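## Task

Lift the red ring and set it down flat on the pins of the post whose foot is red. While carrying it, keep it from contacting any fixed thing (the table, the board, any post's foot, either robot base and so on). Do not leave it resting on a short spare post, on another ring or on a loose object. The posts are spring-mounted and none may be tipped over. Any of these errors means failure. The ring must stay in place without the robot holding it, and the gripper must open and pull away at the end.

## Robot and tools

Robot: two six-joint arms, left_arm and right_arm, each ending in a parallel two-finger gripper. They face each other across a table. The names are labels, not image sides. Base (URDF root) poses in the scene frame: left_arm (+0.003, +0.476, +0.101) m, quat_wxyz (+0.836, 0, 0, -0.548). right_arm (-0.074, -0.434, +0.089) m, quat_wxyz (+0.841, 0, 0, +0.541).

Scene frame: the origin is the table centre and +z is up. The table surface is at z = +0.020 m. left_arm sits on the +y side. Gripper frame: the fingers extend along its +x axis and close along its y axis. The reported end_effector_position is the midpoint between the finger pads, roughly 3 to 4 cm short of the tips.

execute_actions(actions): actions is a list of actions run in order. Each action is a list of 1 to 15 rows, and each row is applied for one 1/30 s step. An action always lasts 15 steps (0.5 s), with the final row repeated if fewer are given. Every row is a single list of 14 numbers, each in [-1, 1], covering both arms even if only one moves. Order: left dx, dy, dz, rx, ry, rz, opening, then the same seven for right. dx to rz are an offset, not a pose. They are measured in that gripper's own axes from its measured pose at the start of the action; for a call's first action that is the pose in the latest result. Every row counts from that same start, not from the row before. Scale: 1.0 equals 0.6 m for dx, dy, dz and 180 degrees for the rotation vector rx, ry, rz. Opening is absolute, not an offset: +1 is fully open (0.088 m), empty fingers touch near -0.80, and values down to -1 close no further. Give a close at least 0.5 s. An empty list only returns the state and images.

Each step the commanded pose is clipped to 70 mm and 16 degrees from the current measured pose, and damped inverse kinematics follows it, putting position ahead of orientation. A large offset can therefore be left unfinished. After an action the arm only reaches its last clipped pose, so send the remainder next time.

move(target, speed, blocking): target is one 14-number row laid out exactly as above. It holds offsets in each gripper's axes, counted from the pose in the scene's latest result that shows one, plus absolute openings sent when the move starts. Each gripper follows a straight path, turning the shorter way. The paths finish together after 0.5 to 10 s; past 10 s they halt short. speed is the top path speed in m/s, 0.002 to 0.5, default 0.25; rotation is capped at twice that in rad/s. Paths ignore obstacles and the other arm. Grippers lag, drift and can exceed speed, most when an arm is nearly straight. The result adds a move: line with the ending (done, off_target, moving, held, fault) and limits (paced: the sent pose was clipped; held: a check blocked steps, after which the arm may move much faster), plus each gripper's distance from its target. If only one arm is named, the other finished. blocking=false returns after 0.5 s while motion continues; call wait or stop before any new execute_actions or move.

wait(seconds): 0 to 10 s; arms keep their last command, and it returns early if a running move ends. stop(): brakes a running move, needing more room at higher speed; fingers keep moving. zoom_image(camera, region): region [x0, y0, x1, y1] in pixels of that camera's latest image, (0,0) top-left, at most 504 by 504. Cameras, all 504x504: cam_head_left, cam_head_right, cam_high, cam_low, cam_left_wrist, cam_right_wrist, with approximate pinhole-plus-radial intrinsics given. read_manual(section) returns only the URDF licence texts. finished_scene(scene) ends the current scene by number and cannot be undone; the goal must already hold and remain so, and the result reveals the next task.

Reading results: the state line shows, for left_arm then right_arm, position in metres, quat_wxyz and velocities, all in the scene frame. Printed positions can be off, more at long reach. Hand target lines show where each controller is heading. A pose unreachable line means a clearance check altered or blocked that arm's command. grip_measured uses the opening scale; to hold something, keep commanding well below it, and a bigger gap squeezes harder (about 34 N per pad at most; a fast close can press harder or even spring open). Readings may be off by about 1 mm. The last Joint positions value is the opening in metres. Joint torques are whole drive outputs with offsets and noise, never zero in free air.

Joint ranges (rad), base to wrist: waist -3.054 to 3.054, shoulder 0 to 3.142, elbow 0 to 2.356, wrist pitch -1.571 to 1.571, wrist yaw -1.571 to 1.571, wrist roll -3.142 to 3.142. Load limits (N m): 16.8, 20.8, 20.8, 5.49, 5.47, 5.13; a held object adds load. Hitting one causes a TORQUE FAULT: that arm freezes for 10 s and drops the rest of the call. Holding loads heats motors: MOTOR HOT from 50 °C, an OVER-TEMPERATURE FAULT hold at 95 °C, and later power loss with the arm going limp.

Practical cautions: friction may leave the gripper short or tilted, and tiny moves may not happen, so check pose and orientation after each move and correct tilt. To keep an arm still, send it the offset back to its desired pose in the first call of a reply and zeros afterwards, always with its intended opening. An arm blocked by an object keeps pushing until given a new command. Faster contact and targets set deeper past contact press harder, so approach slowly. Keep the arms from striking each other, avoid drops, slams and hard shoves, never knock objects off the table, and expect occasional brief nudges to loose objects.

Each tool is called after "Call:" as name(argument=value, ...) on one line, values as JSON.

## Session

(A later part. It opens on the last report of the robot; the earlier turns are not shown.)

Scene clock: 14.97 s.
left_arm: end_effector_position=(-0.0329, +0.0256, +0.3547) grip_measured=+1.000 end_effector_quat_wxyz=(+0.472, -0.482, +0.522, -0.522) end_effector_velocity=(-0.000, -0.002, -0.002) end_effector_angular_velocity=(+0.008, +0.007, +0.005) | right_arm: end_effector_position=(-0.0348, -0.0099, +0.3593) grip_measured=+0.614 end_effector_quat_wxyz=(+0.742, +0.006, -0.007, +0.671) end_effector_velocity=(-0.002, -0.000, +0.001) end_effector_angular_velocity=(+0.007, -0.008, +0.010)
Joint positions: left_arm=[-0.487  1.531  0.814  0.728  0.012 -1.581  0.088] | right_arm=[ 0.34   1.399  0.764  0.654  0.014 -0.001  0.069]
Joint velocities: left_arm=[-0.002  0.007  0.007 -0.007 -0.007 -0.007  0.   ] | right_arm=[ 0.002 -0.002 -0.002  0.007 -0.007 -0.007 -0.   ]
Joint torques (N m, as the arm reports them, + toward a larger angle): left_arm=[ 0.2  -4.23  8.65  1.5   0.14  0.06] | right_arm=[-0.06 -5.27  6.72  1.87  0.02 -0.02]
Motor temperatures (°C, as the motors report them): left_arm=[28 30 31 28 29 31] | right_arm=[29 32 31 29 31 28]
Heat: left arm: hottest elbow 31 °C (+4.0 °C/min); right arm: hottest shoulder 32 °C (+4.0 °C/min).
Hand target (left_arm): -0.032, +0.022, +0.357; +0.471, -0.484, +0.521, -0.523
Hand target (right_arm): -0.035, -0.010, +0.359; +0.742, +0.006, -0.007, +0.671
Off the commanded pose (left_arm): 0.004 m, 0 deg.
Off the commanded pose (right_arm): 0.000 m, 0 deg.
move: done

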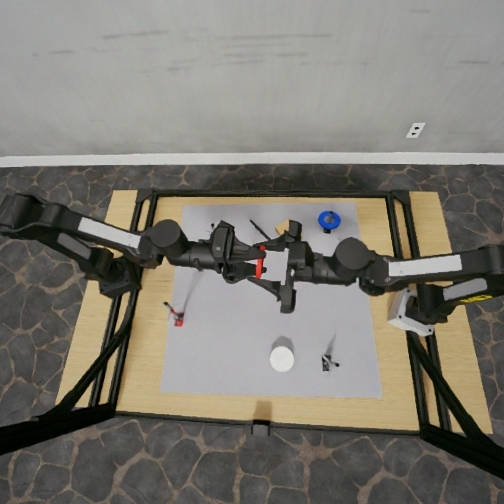

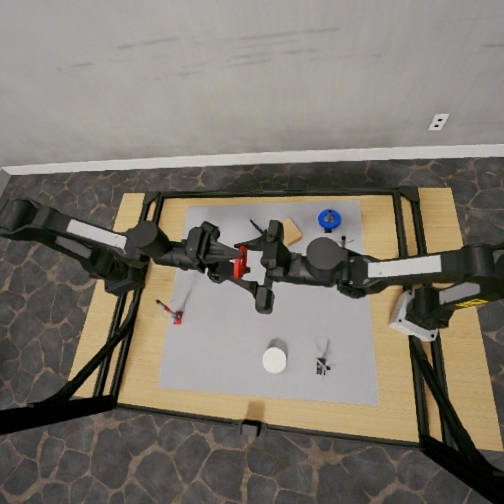

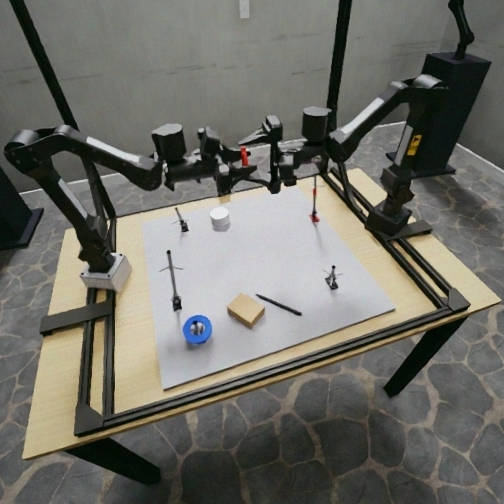

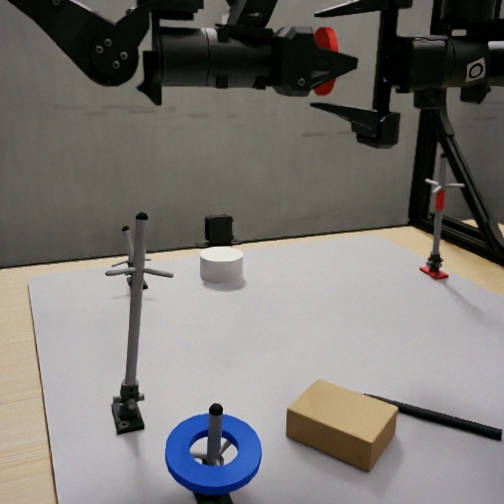

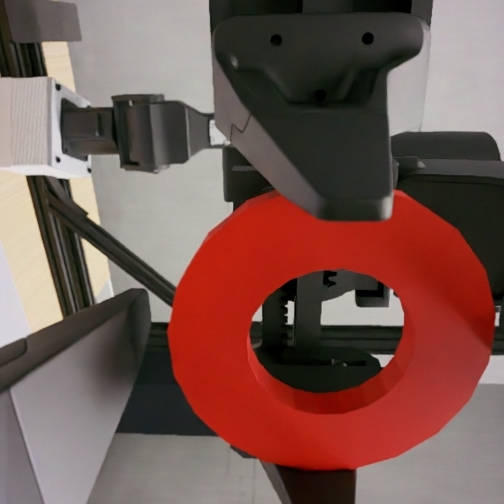

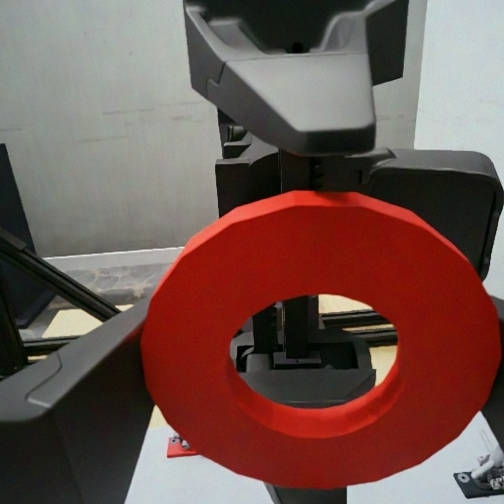

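Call:
move(target=[0.014,-0.001,0,0,0,0,0.8,0,0,0,0,0,0,0.3], speed=0.04)

Call:
execute_actions(actions=[[[0,0,0,0,0,0,0.76,0,0,0,0,0,0,0.3],[0,0,0,0,0,0,0.72,0,0,0,0,0,0,0.3],[0,0,0,0,0,0,0.68,0,0,0,0,0,0,0.3],[0,0,0,0,0,0,0.64,0,0,0,0,0,0,0.3],[0,0,0,0,0,0,0.6,0,0,0,0,0,0,0.3],[0,0,0,0,0,0,0.56,0,0,0,0,0,0,0.3],[0,0,0,0,0,0,0.52,0,0,0,0,0,0,0.3],[0,0,0,0,0,0,0.48,0,0,0,0,0,0,0.3],[0,0,0,0,0,0,0.43,0,0,0,0,0,0,0.3],[0,0,0,0,0,0,0.38,0,0,0,0,0,0,0.3],[0,0,0,0,0,0,0.3,0,0,0,0,0,0,0.3]]])

Scene clock: 15.80 s.
left_arm: end_effector_position=(-0.0332, +0.0209, +0.3539) grip_measured=+0.801 end_effector_quat_wxyz=(+0.473, -0.482, +0.523, -0.521) end_effector_velocity=(+0.002, -0.002, +0.002) end_effector_angular_velocity=(-0.008, -0.007, +0.010) | right_arm: end_effector_position=(-0.0348, -0.0099, +0.3591) grip_measured=+0.614 end_effector_quat_wxyz=(+0.742, +0.006, -0.007, +0.671) end_effector_velocity=(+0.002, +0.000, -0.004) end_effector_angular_velocity=(-0.013, -0.006, -0.010)
Joint positions: left_arm=[-0.487  1.549  0.83   0.727  0.012 -1.581  0.078] | right_arm=[ 0.34   1.399  0.764  0.654  0.014 -0.001  0.069]
Joint velocities: left_arm=[ 0.002  0.007  0.007  0.007 -0.007  0.007 -0.001] | right_arm=[-0.002  0.002 -0.002 -0.007  0.007 -0.007 -0.   ]
Joint torques (N m, as the arm reports them, + toward a larger angle): left_arm=[-0.2  -4.52  8.69  1.23  0.01  0.03] | right_arm=[-0.08 -5.19  6.67  2.02  0.03 -0.03]
Motor temperatures (°C, as the motors report them): left_arm=[28 30 31 28 29 31] | right_arm=[29 32 32 29 31 28]
Heat: left arm: hottest elbow 31 °C (+3.8 °C/min); right arm: hottest shoulder 32 °C (+3.8 °C/min).
Hand target (left_arm): -0.034, +0.017, +0.355; +0.472, -0.482, +0.522, -0.522
Hand target (right_arm): -0.035, -0.010, +0.359; +0.742, +0.006, -0.007, +0.671
Off the commanded pose (left_arm): 0.004 m, 0 deg.
Off the commanded pose (right_arm): 0.000 m, 0 deg.
move: done

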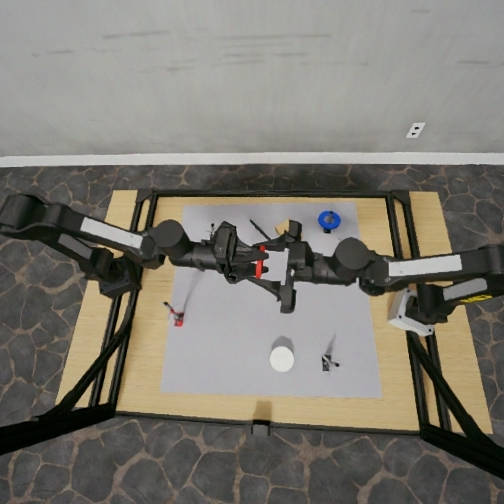

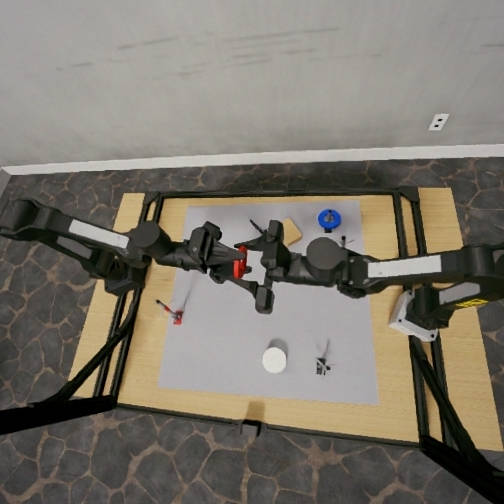

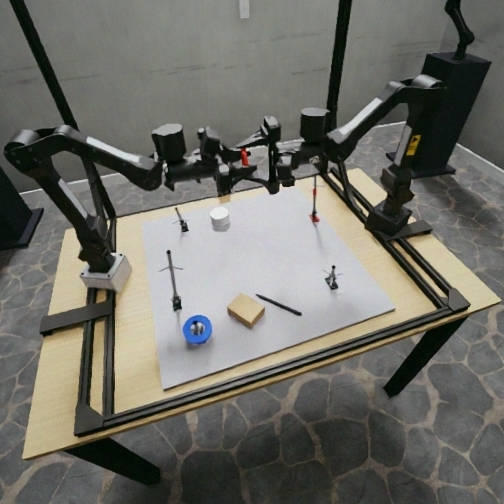

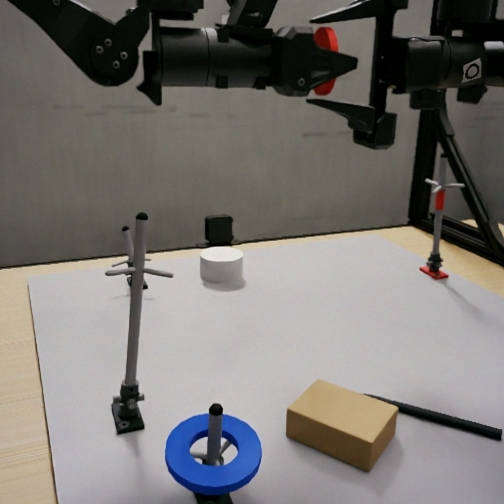

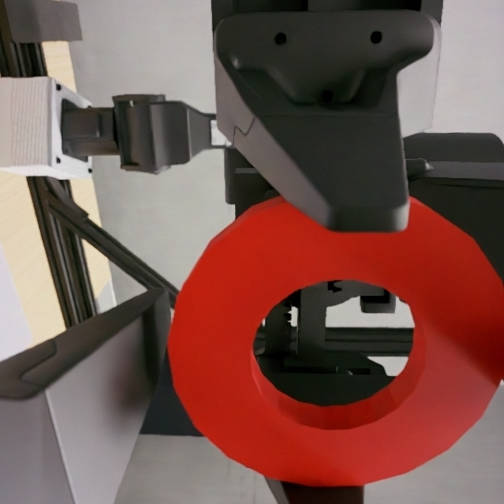

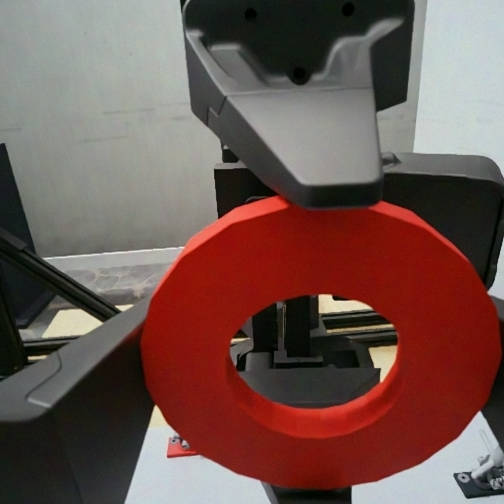

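Scene clock: 16.30 s.
left_arm: end_effector_position=(-0.0332, +0.0209, +0.3538) grip_measured=+0.643 end_effector_quat_wxyz=(+0.473, -0.482, +0.523, -0.521) end_effector_velocity=(+0.002, +0.000, -0.002) end_effector_angular_velocity=(+0.008, +0.007, +0.019) | right_arm: end_effector_position=(-0.0348, -0.0099, +0.3591) grip_measured=+0.614 end_effector_quat_wxyz=(+0.742, +0.006, -0.007, +0.671) end_effector_velocity=(-0.000, -0.001, +0.000) end_effector_angular_velocity=(-0.003, -0.007, +0.005)
Joint positions: left_arm=[-0.487  1.549  0.83   0.726  0.012 -1.581  0.071] | right_arm=[ 0.34   1.399  0.764  0.654  0.014 -0.001  0.069]
Joint velocities: left_arm=[-0.002 -0.002 -0.002 -0.007 -0.022 -0.007 -0.   ] | right_arm=[-0.002 -0.007 -0.002 -0.007 -0.007 -0.007 -0.   ]
Joint torques (N m, as the arm reports them, + toward a larger angle): left_arm=[-0.08 -5.53  6.79  1.34  0.04  0.03] | right_arm=[-0.07 -5.22  6.66  2.02  0.03 -0.04]
Motor temperatures (°C, as the motors report them): left_arm=[28 30 31 28 29 31] | right_arm=[29 33 32 29 31 28]
Heat: left arm: hottest elbow 31 °C (+3.7 °C/min); right arm: hottest shoulder 33 °C (+7.4 °C/min).
Hand target (left_arm): -0.033, +0.021, +0.354; +0.473, -0.482, +0.523, -0.521
Hand target (right_arm): -0.035, -0.010, +0.359; +0.742, +0.006, -0.007, +0.671
Off the commanded pose (left_arm): 0.000 m, 0 deg.
Off the commanded pose (right_arm): 0.000 m, 0 deg.

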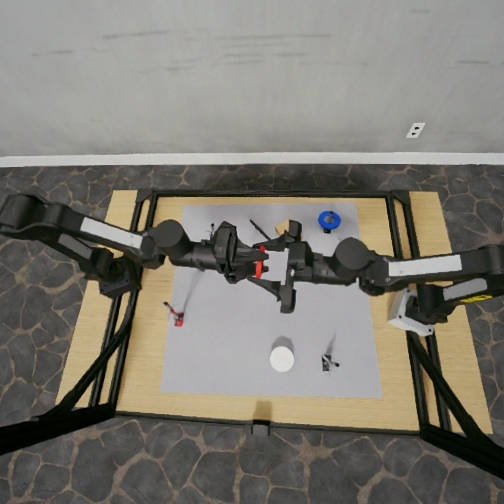

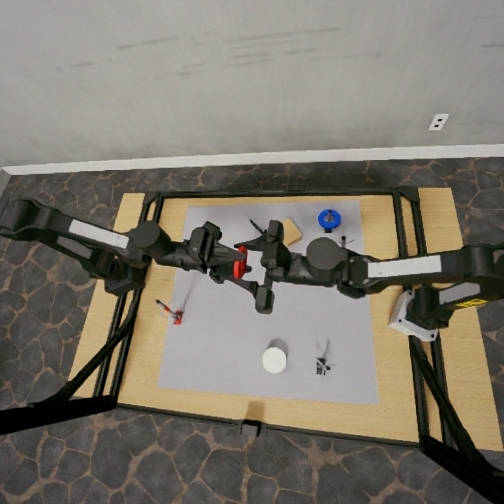

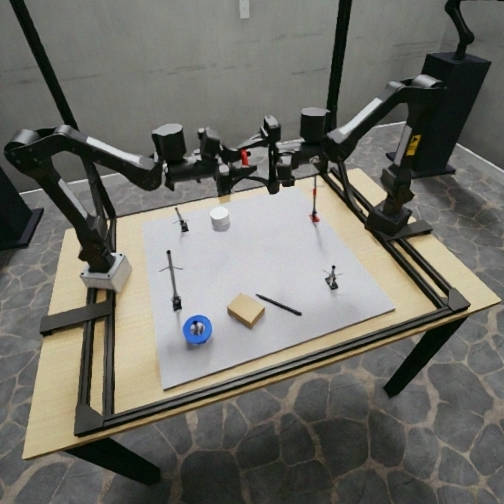

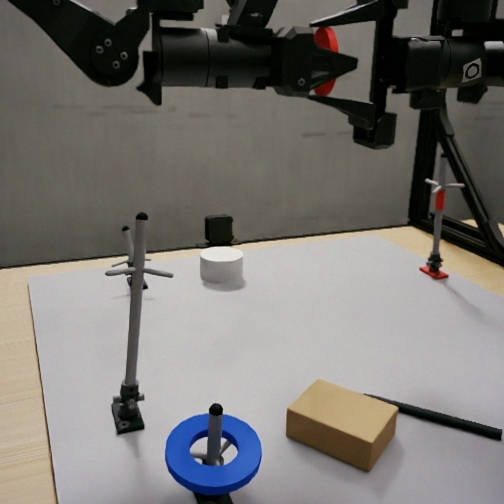

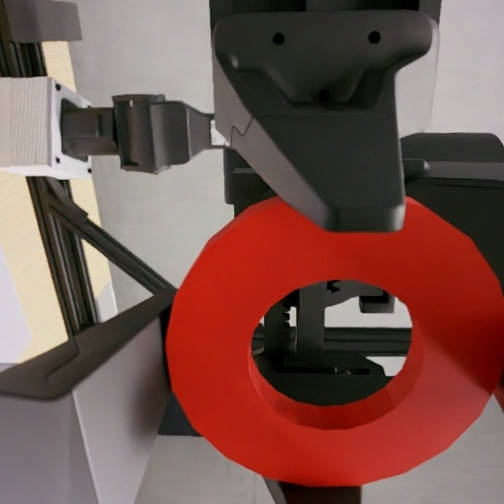

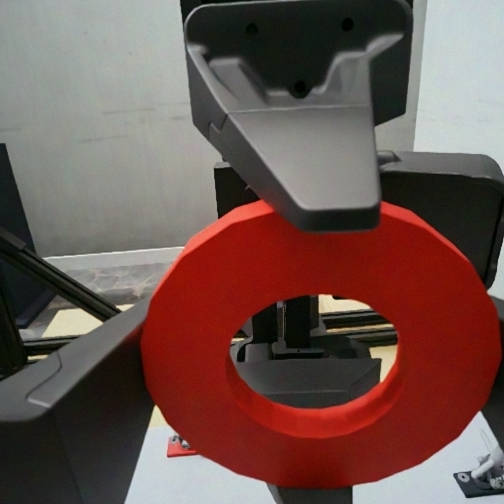

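Call:
execute_actions(actions=[[[0,0,0,0,0,0,0.3,0,0,0,0,0,0,1],[0,0,0,0,0,0,0.3,0,0,0,0,0,0,1],[0,0,0,0,0,0,0.3,0,0,0,0,0,0,1],[0,0,0,0,0,0,0.3,0,0,0,0,0,0,1],[0,0,0,0,0,0,0.3,0,0,0,0,0,0,1],[0,0,0,0,0,0,0.3,0,0,0,0,0,0,1],[0,0,0,0,0,0,0.3,0,0,0,0,0,0,1],[0,0,0,0,0,0,0.3,0,0,0,0,0,0,1],[0,0,0,0,0,0,0.3,-0.01,0,0,0,0,0,1],[0,0,0,0,0,0,0.3,-0.02,0,0,0,0,0,1],[0,0,0,0,0,0,0.3,-0.03,0,0,0,0,0,1],[0,0,0,0,0,0,0.3,-0.04,0,0,0,0,0,1],[0,0,0,0,0,0,0.3,-0.05,0,0,0,0,0,1],[0,0,0,0,0,0,0.3,-0.06,0,0,0,0,0,1],[0,0,0,0,0,0,0.3,-0.07,0,0,0,0,0,1]]])

Scene clock: 16.97 s.
left_arm: end_effector_position=(-0.0332, +0.0209, +0.3538) grip_measured=+0.643 end_effector_quat_wxyz=(+0.473, -0.482, +0.523, -0.521) end_effector_velocity=(+0.005, +0.001, +0.001) end_effector_angular_velocity=(+0.003, +0.007, +0.024) | right_arm: end_effector_position=(-0.0364, -0.0283, +0.3594) grip_measured=+0.991 end_effector_quat_wxyz=(+0.742, +0.006, -0.008, +0.671) end_effector_velocity=(-0.010, -0.142, +0.011) end_effector_angular_velocity=(+0.041, -0.011, -0.010)
Joint positions: left_arm=[-0.487  1.549  0.83   0.726  0.012 -1.581  0.071] | right_arm=[ 0.34   1.321  0.704  0.637  0.014 -0.001  0.088]
Joint velocities: left_arm=[ 0.002 -0.007 -0.002 -0.007 -0.022 -0.007 -0.   ] | right_arm=[-0.002 -0.623 -0.442 -0.139  0.007 -0.007  0.006]
Joint torques (N m, as the arm reports them, + toward a larger angle): left_arm=[ 0.03 -5.38  6.99  1.37  0.04  0.03] | right_arm=[ 0.   -6.06  5.24  1.82  0.05 -0.03]
Motor temperatures (°C, as the motors report them): left_arm=[28 30 31 29 29 31] | right_arm=[29 33 32 29 31 28]
Heat: left arm: hottest elbow 31 °C (+3.5 °C/min); right arm: hottest shoulder 33 °C (+7.1 °C/min).
Hand target (left_arm): -0.033, +0.021, +0.354; +0.473, -0.482, +0.523, -0.521
Hand target (right_arm): -0.038, -0.048, +0.357; +0.742, +0.006, -0.007, +0.671
Off the commanded pose (left_arm): 0.000 m, 0 deg.
Off the commanded pose (right_arm): 0.024 m, 0 deg.

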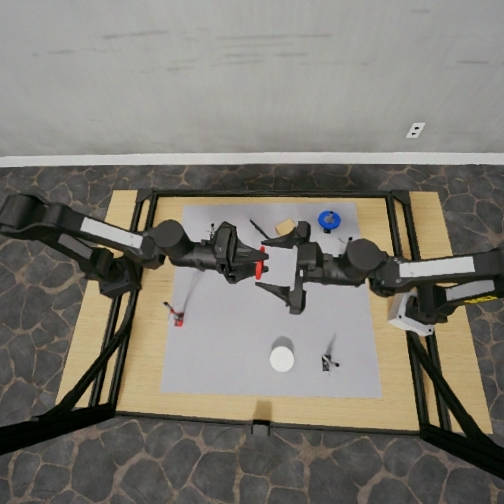

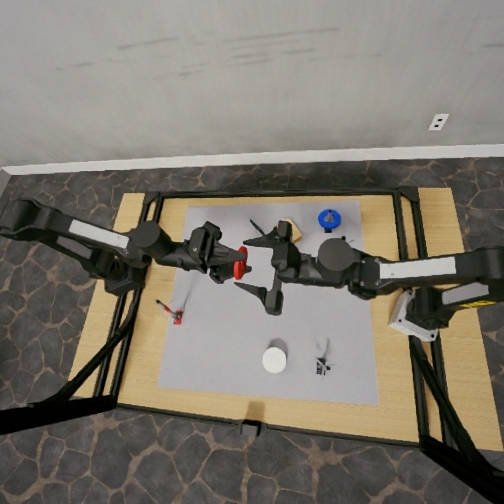

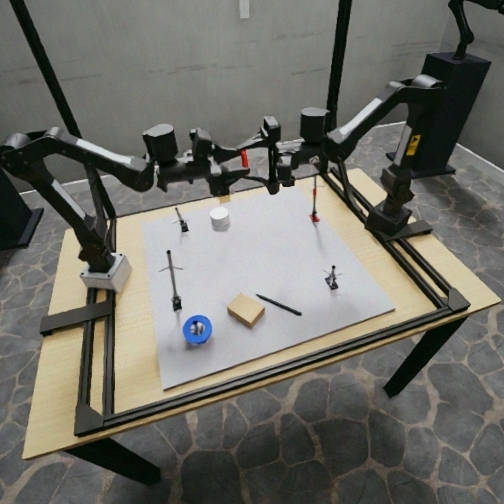

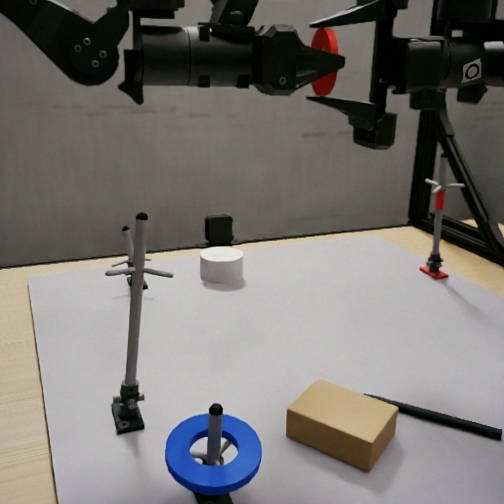

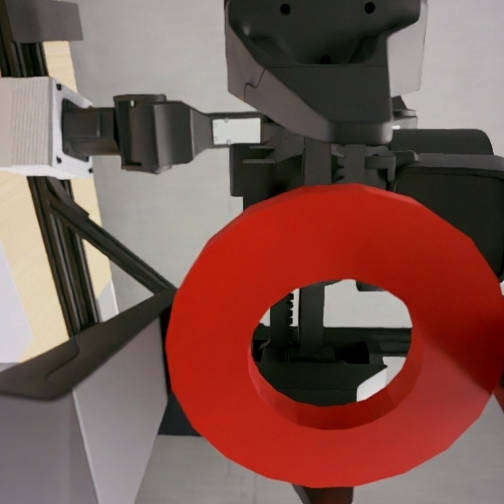

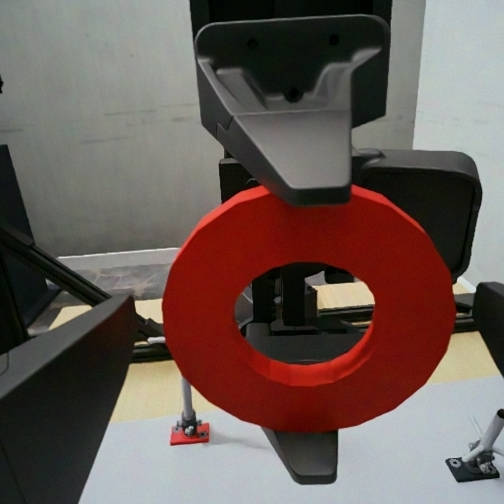

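Call:
execute_actions(actions=[])

Scene clock: 17.23 s.
left_arm: end_effector_position=(-0.0332, +0.0209, +0.3538) grip_measured=+0.643 end_effector_quat_wxyz=(+0.473, -0.482, +0.523, -0.521) end_effector_velocity=(-0.000, -0.000, -0.007) end_effector_angular_velocity=(+0.029, +0.020, +0.005) | right_arm: end_effector_position=(-0.0377, -0.0432, +0.3613) grip_measured=+1.000 end_effector_quat_wxyz=(+0.742, +0.009, -0.011, +0.671) end_effector_velocity=(-0.003, -0.014, -0.019) end_effector_angular_velocity=(-0.052, -0.003, +0.010)
Joint positions: left_arm=[-0.487  1.549  0.83   0.726  0.012 -1.581  0.071] | right_arm=[ 0.34   1.254  0.659  0.623  0.014 -0.001  0.088]
Joint velocities: left_arm=[-0.002  0.002 -0.002 -0.022 -0.007 -0.022 -0.   ] | right_arm=[ 0.002 -0.051 -0.066 -0.037 -0.007 -0.007  0.   ]
Joint torques (N m, as the arm reports them, + toward a larger angle): left_arm=[ 0.01 -5.62  6.86  1.35  0.03  0.05] | right_arm=[ 0.01 -5.25  5.22  1.91  0.07 -0.02]
Motor temperatures (°C, as the motors report them): left_arm=[28 30 31 29 29 31] | right_arm=[29 33 32 29 31 28]
Heat: left arm: hottest elbow 31 °C (+3.5 °C/min); right arm: hottest shoulder 33 °C (+7.0 °C/min).
Hand target (left_arm): -0.033, +0.021, +0.354; +0.473, -0.482, +0.523, -0.521
Hand target (right_arm): -0.038, -0.048, +0.357; +0.742, +0.006, -0.008, +0.671
Off the commanded pose (left_arm): 0.000 m, 0 deg.
Off the commanded pose (right_arm): 0.009 m, 1 deg.

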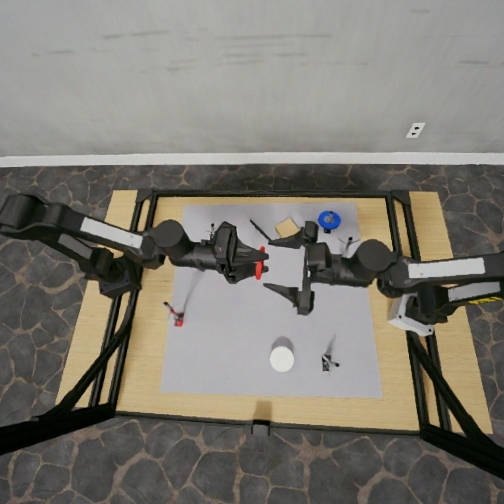

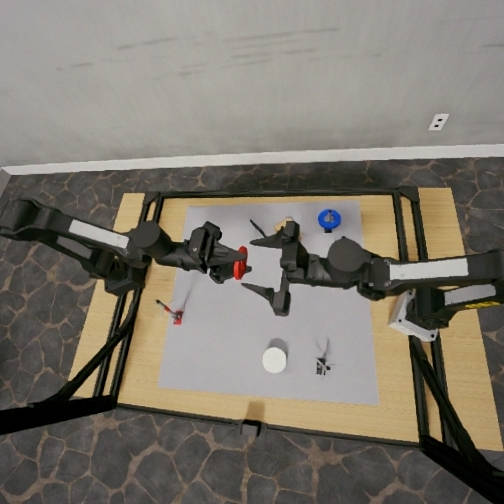

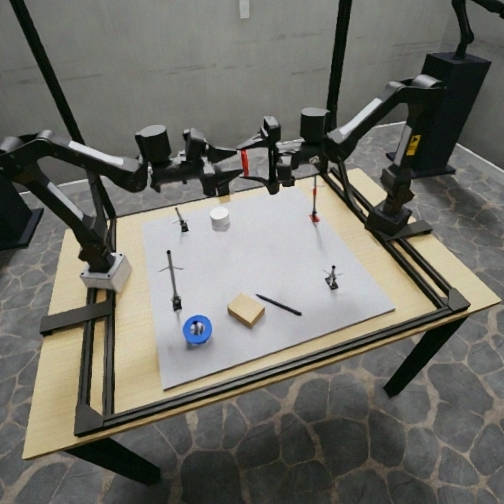

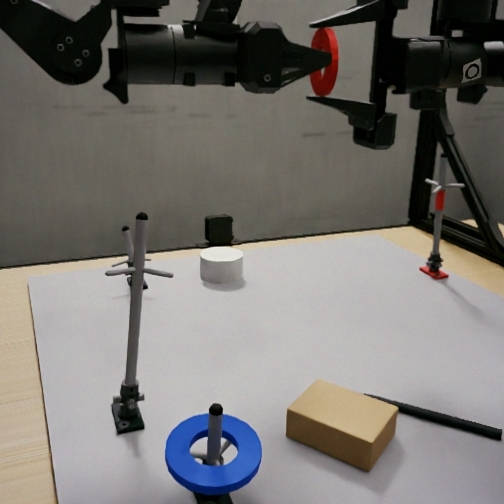

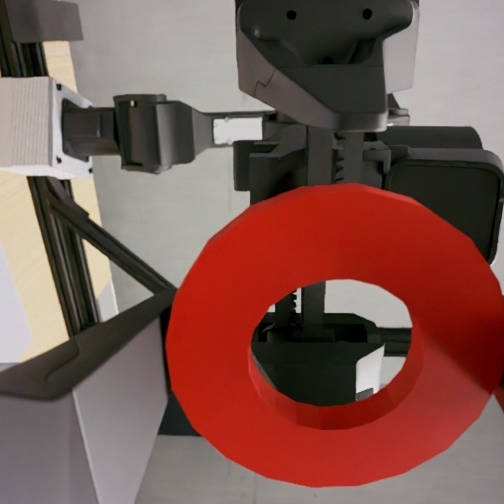

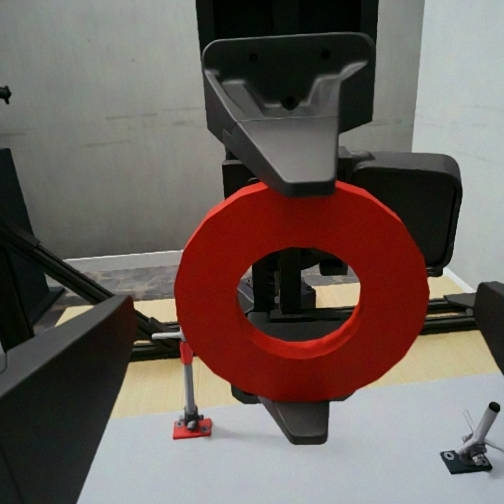

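Call:
move(target=[-0.347,0.098,-0.151,0.2175,0.232,0.473,0.3,-0.15,0,0,0,0,0,1], speed=0.35)

Scene clock: 20.50 s.
left_arm: end_effector_position=(-0.1020, +0.2387, +0.2930) grip_measured=+0.643 end_effector_quat_wxyz=(+0.617, +0.342, +0.631, -0.324) end_effector_velocity=(+0.000, +0.005, +0.000) end_effector_angular_velocity=(+0.023, -0.002, +0.005) | right_arm: end_effector_position=(-0.0457, -0.1313, +0.3637) grip_measured=+1.000 end_effector_quat_wxyz=(+0.742, +0.012, -0.014, +0.670) end_effector_velocity=(-0.003, -0.001, -0.006) end_effector_angular_velocity=(-0.024, -0.021, +0.019)
Joint positions: left_arm=[-0.818  1.559  1.488 -1.527  0.018 -0.998  0.07 ] | right_arm=[ 0.343  0.794  0.456  0.375  0.018 -0.001  0.088]
Joint velocities: left_arm=[-0.002  0.002  0.002 -0.022  0.007 -0.007 -0.   ] | right_arm=[-0.002 -0.007 -0.007 -0.022 -0.022 -0.022  0.   ]
Joint torques (N m, as the arm reports them, + toward a larger angle): left_arm=[-0.27 -3.67  7.46 -0.4  -0.07  0.25] | right_arm=[ 0.16 -2.62  5.52  1.8   0.09 -0.04]
Motor temperatures (°C, as the motors report them): left_arm=[28 30 32 29 29 31] | right_arm=[29 33 32 30 31 28]
Heat: left arm: hottest elbow 32 °C (+5.9 °C/min); right arm: hottest shoulder 33 °C (+5.9 °C/min).
Hand target (left_arm): -0.103, +0.237, +0.294; +0.616, +0.345, +0.628, -0.327
Hand target (right_arm): -0.046, -0.133, +0.359; +0.742, +0.009, -0.010, +0.671
Off the commanded pose (left_arm): 0.005 m, 1 deg.
Off the commanded pose (right_arm): 0.005 m, 1 deg.
move: done

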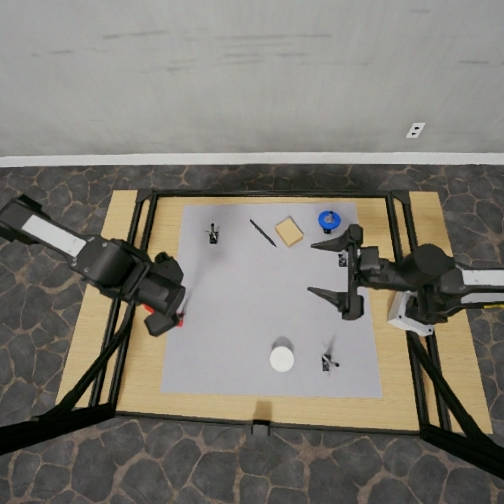

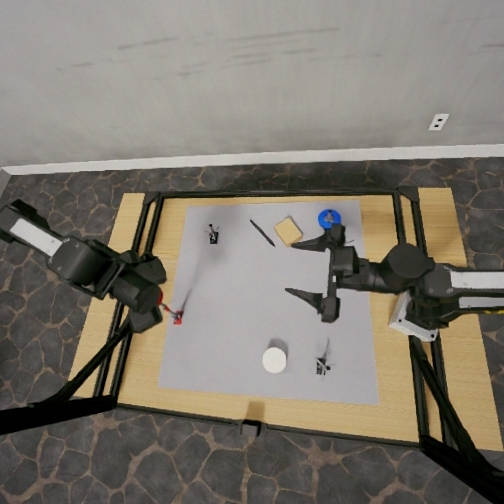

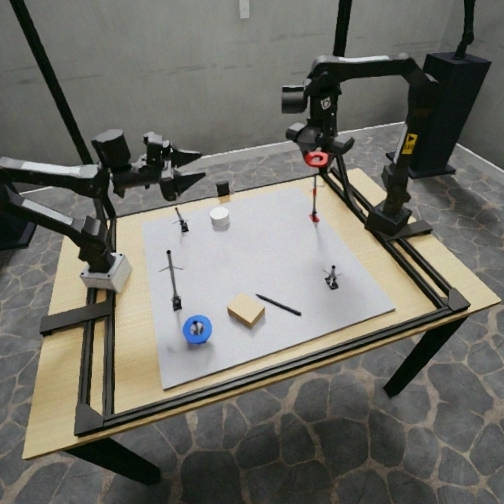

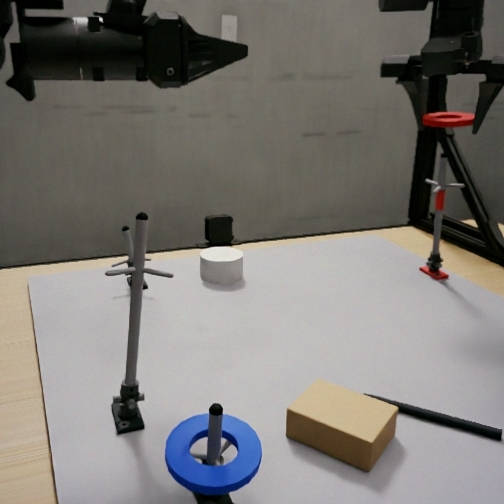

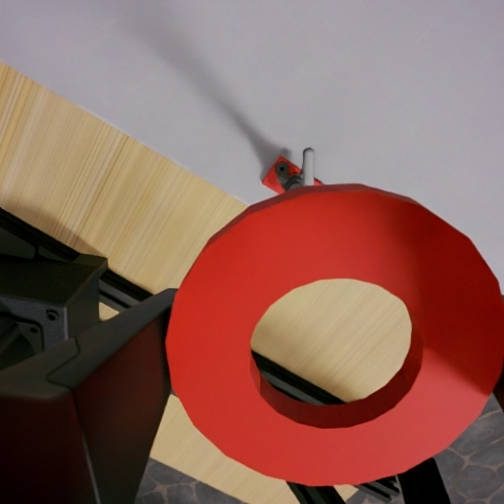

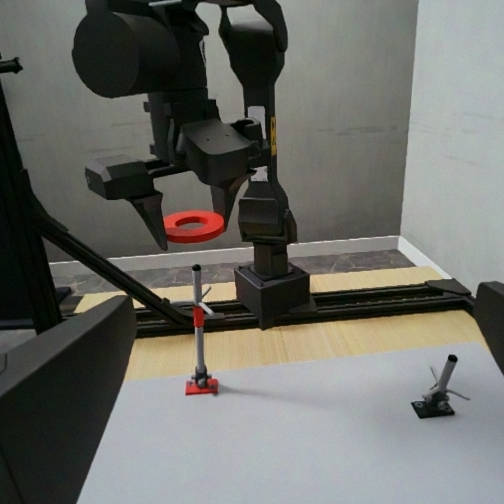

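Call:
move(target=[0.055,-0.01,0,0,0,0,0.3,0,0,0,0,0,0,1], speed=0.1)

Call:
zoom_image(camera="cam_low", region=[384,90,504,220])

Call:
zoom_image(camera="cam_right_wrist", region=[130,200,270,340])

Scene clock: 21.50 s.
left_arm: end_effector_position=(-0.1073, +0.2345, +0.2636) grip_measured=+0.643 end_effector_quat_wxyz=(+0.616, +0.339, +0.630, -0.329) end_effector_velocity=(+0.001, +0.002, -0.004) end_effector_angular_velocity=(+0.004, -0.010, +0.019) | right_arm: end_effector_position=(-0.0457, -0.1313, +0.3637) grip_measured=+1.000 end_effector_quat_wxyz=(+0.742, +0.012, -0.014, +0.670) end_effector_velocity=(+0.000, -0.000, -0.005) end_effector_angular_velocity=(-0.023, -0.005, -0.005)
Joint positions: left_arm=[-0.83   1.559  1.372 -1.398  0.018 -1.007  0.07 ] | right_arm=[ 0.343  0.793  0.456  0.375  0.018 -0.001  0.088]
Joint velocities: left_arm=[-0.002 -0.002 -0.017  0.007 -0.007 -0.022 -0.   ] | right_arm=[ 0.002 -0.002 -0.002 -0.022  0.007 -0.007  0.   ]
Joint torques (N m, as the arm reports them, + toward a larger angle): left_arm=[-0.44 -4.58  4.44 -0.11  0.02 -0.29] | right_arm=[-0.11 -1.9   7.04  2.05  0.02 -0.03]
Motor temperatures (°C, as the motors report them): left_arm=[28 31 32 29 29 31] | right_arm=[29 33 32 30 31 28]
Heat: left arm: hottest elbow 32 °C (+5.6 °C/min); right arm: hottest shoulder 33 °C (+5.6 °C/min).
Hand target (left_arm): -0.107, +0.236, +0.260; +0.616, +0.342, +0.631, -0.324
Hand target (right_arm): -0.046, -0.131, +0.364; +0.742, +0.012, -0.014, +0.670
Off the commanded pose (left_arm): 0.004 m, 1 deg.
Off the commanded pose (right_arm): 0.000 m, 0 deg.
move: done

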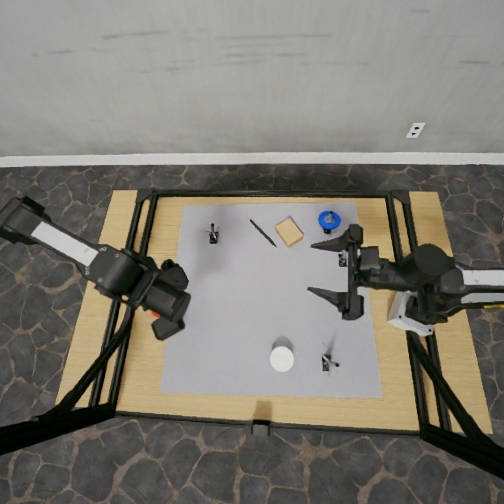

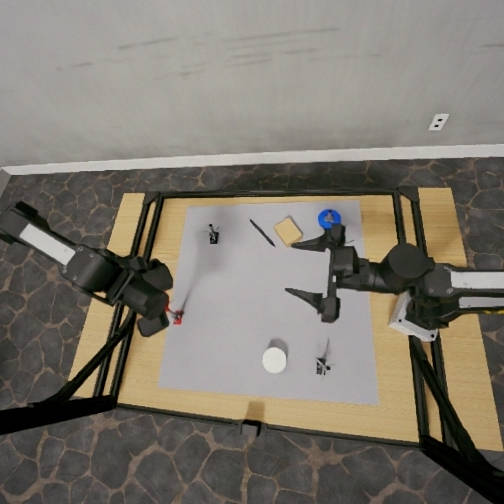

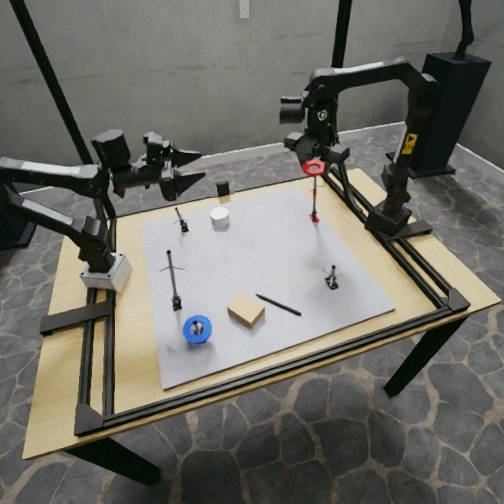

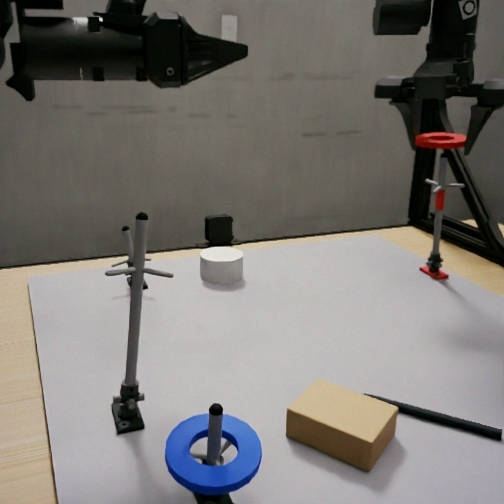

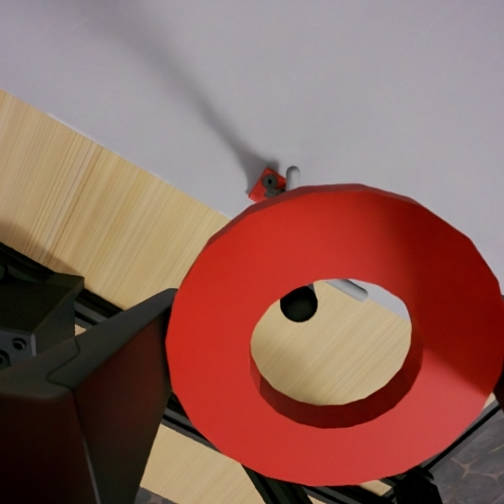

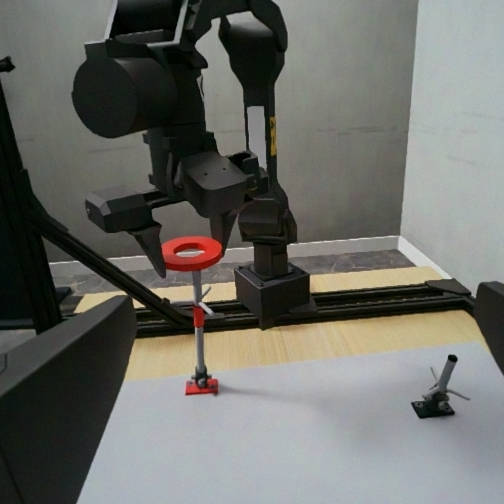

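Region (384, 90, 504, 220) of cam_low's 504x504 image, scaled by 3.877, with more detail than that image has; it fills the left 465 columns of this view, and the rest is white.

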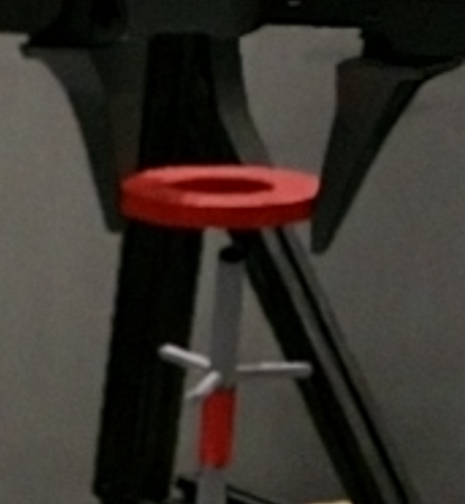

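Region (130, 200, 270, 340) of cam_right_wrist's 504x504 image, scaled by 3.600, with more detail than that image has.

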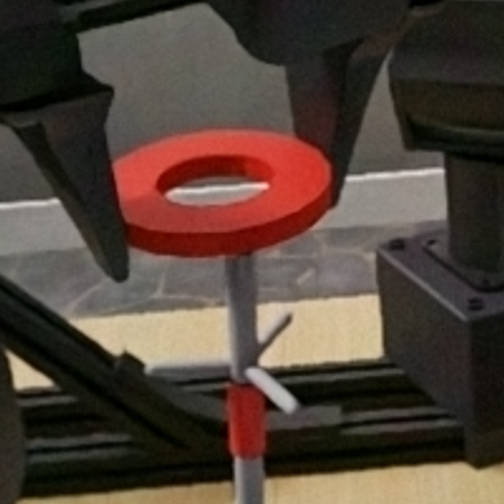

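Call:
move(target=[0.08,0.009,0,0,0,0,0.3,0,0,0,0,0,0,1], speed=0.07)

Call:
zoom_image(camera="cam_low", region=[384,90,504,220])

Call:
zoom_image(camera="cam_right_wrist", region=[130,200,270,340])

Scene clock: 22.73 s.
left_arm: end_effector_position=(-0.1055, +0.2367, +0.2159) grip_measured=+0.642 end_effector_quat_wxyz=(+0.617, +0.339, +0.631, -0.327) end_effector_velocity=(+0.005, +0.004, -0.004) end_effector_angular_velocity=(+0.011, -0.029, -0.010) | right_arm: end_effector_position=(-0.0457, -0.1313, +0.3637) grip_measured=+1.000 end_effector_quat_wxyz=(+0.742, +0.012, -0.014, +0.670) end_effector_velocity=(-0.000, -0.001, +0.000) end_effector_angular_velocity=(+0.007, -0.008, +0.005)
Joint positions: left_arm=[-0.827  1.559  1.182 -1.212  0.018 -1.007  0.07 ] | right_arm=[ 0.343  0.793  0.456  0.375  0.018 -0.001  0.088]
Joint velocities: left_arm=[-0.002 -0.002 -0.017 -0.007 -0.022  0.007 -0.   ] | right_arm=[-0.002 -0.007 -0.007  0.007 -0.007 -0.007  0.   ]
Joint torques (N m, as the arm reports them, + toward a larger angle): left_arm=[ 0.3  -5.97  4.51 -0.15  0.01  0.24] | right_arm=[-0.05 -1.96  7.06  2.01  0.03 -0.03]
Motor temperatures (°C, as the motors report them): left_arm=[28 31 32 29 29 31] | right_arm=[29 33 32 30 31 28]
Heat: left arm: hottest elbow 32 °C (+5.3 °C/min); right arm: hottest shoulder 33 °C (+5.3 °C/min).
Hand target (left_arm): -0.104, +0.239, +0.216; +0.616, +0.339, +0.630, -0.329
Hand target (right_arm): -0.046, -0.131, +0.364; +0.742, +0.012, -0.014, +0.670
Off the commanded pose (left_arm): 0.003 m, 0 deg.
Off the commanded pose (right_arm): 0.000 m, 0 deg.
move: done

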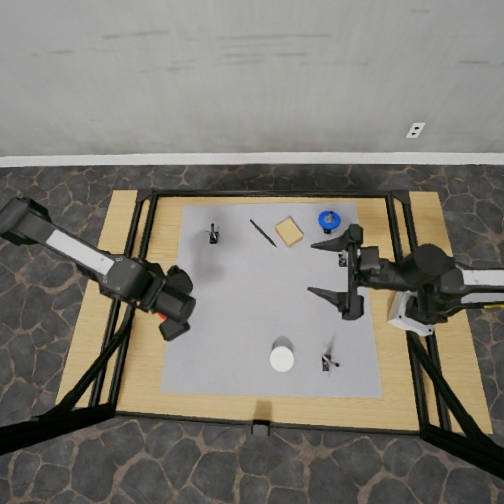

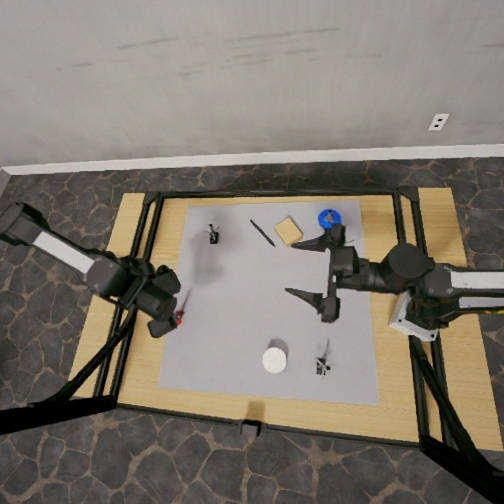

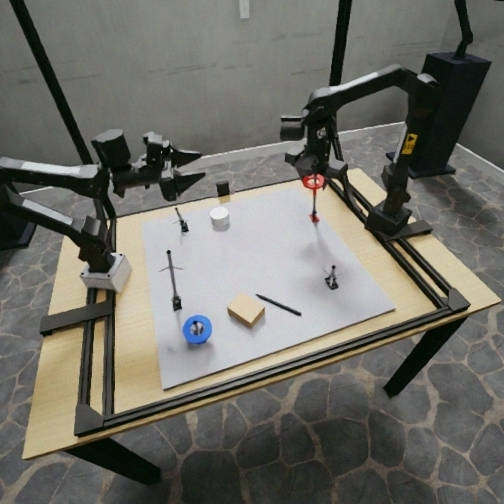

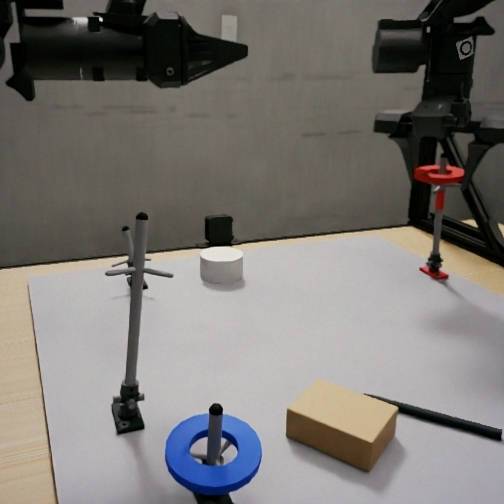

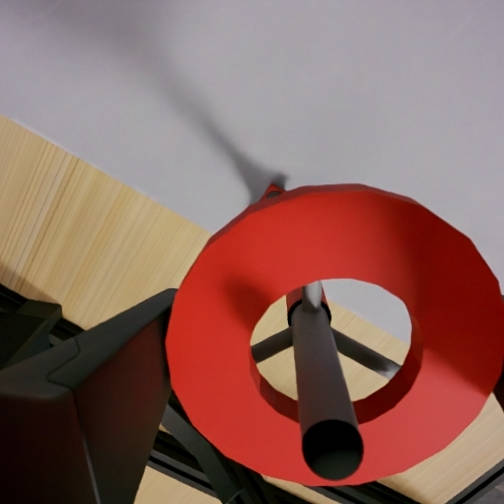

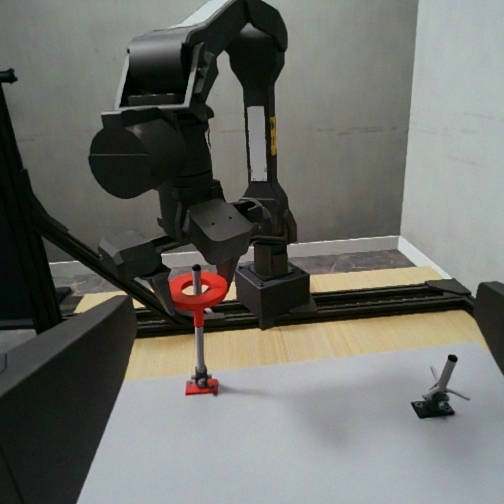

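Region (384, 90, 504, 220) of cam_low's 504x504 image, scaled by 3.877, with more detail than that image has; it fills the left 465 columns of this view, and the rest is white.

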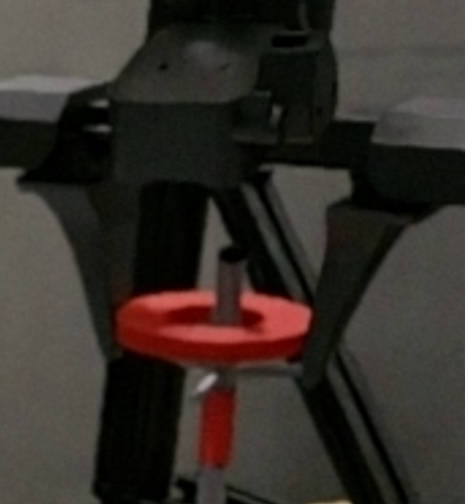

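Region (130, 200, 270, 340) of cam_right_wrist's 504x504 image, scaled by 3.600, with more detail than that image has.

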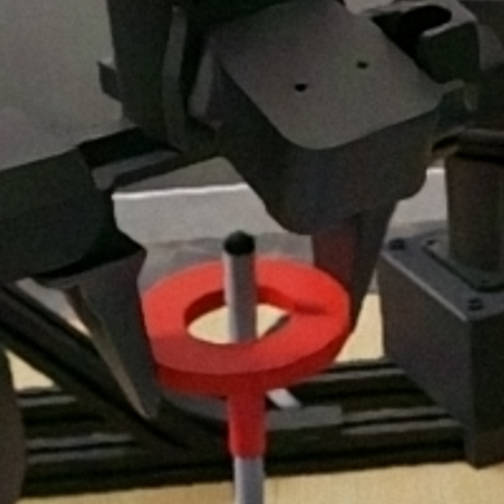

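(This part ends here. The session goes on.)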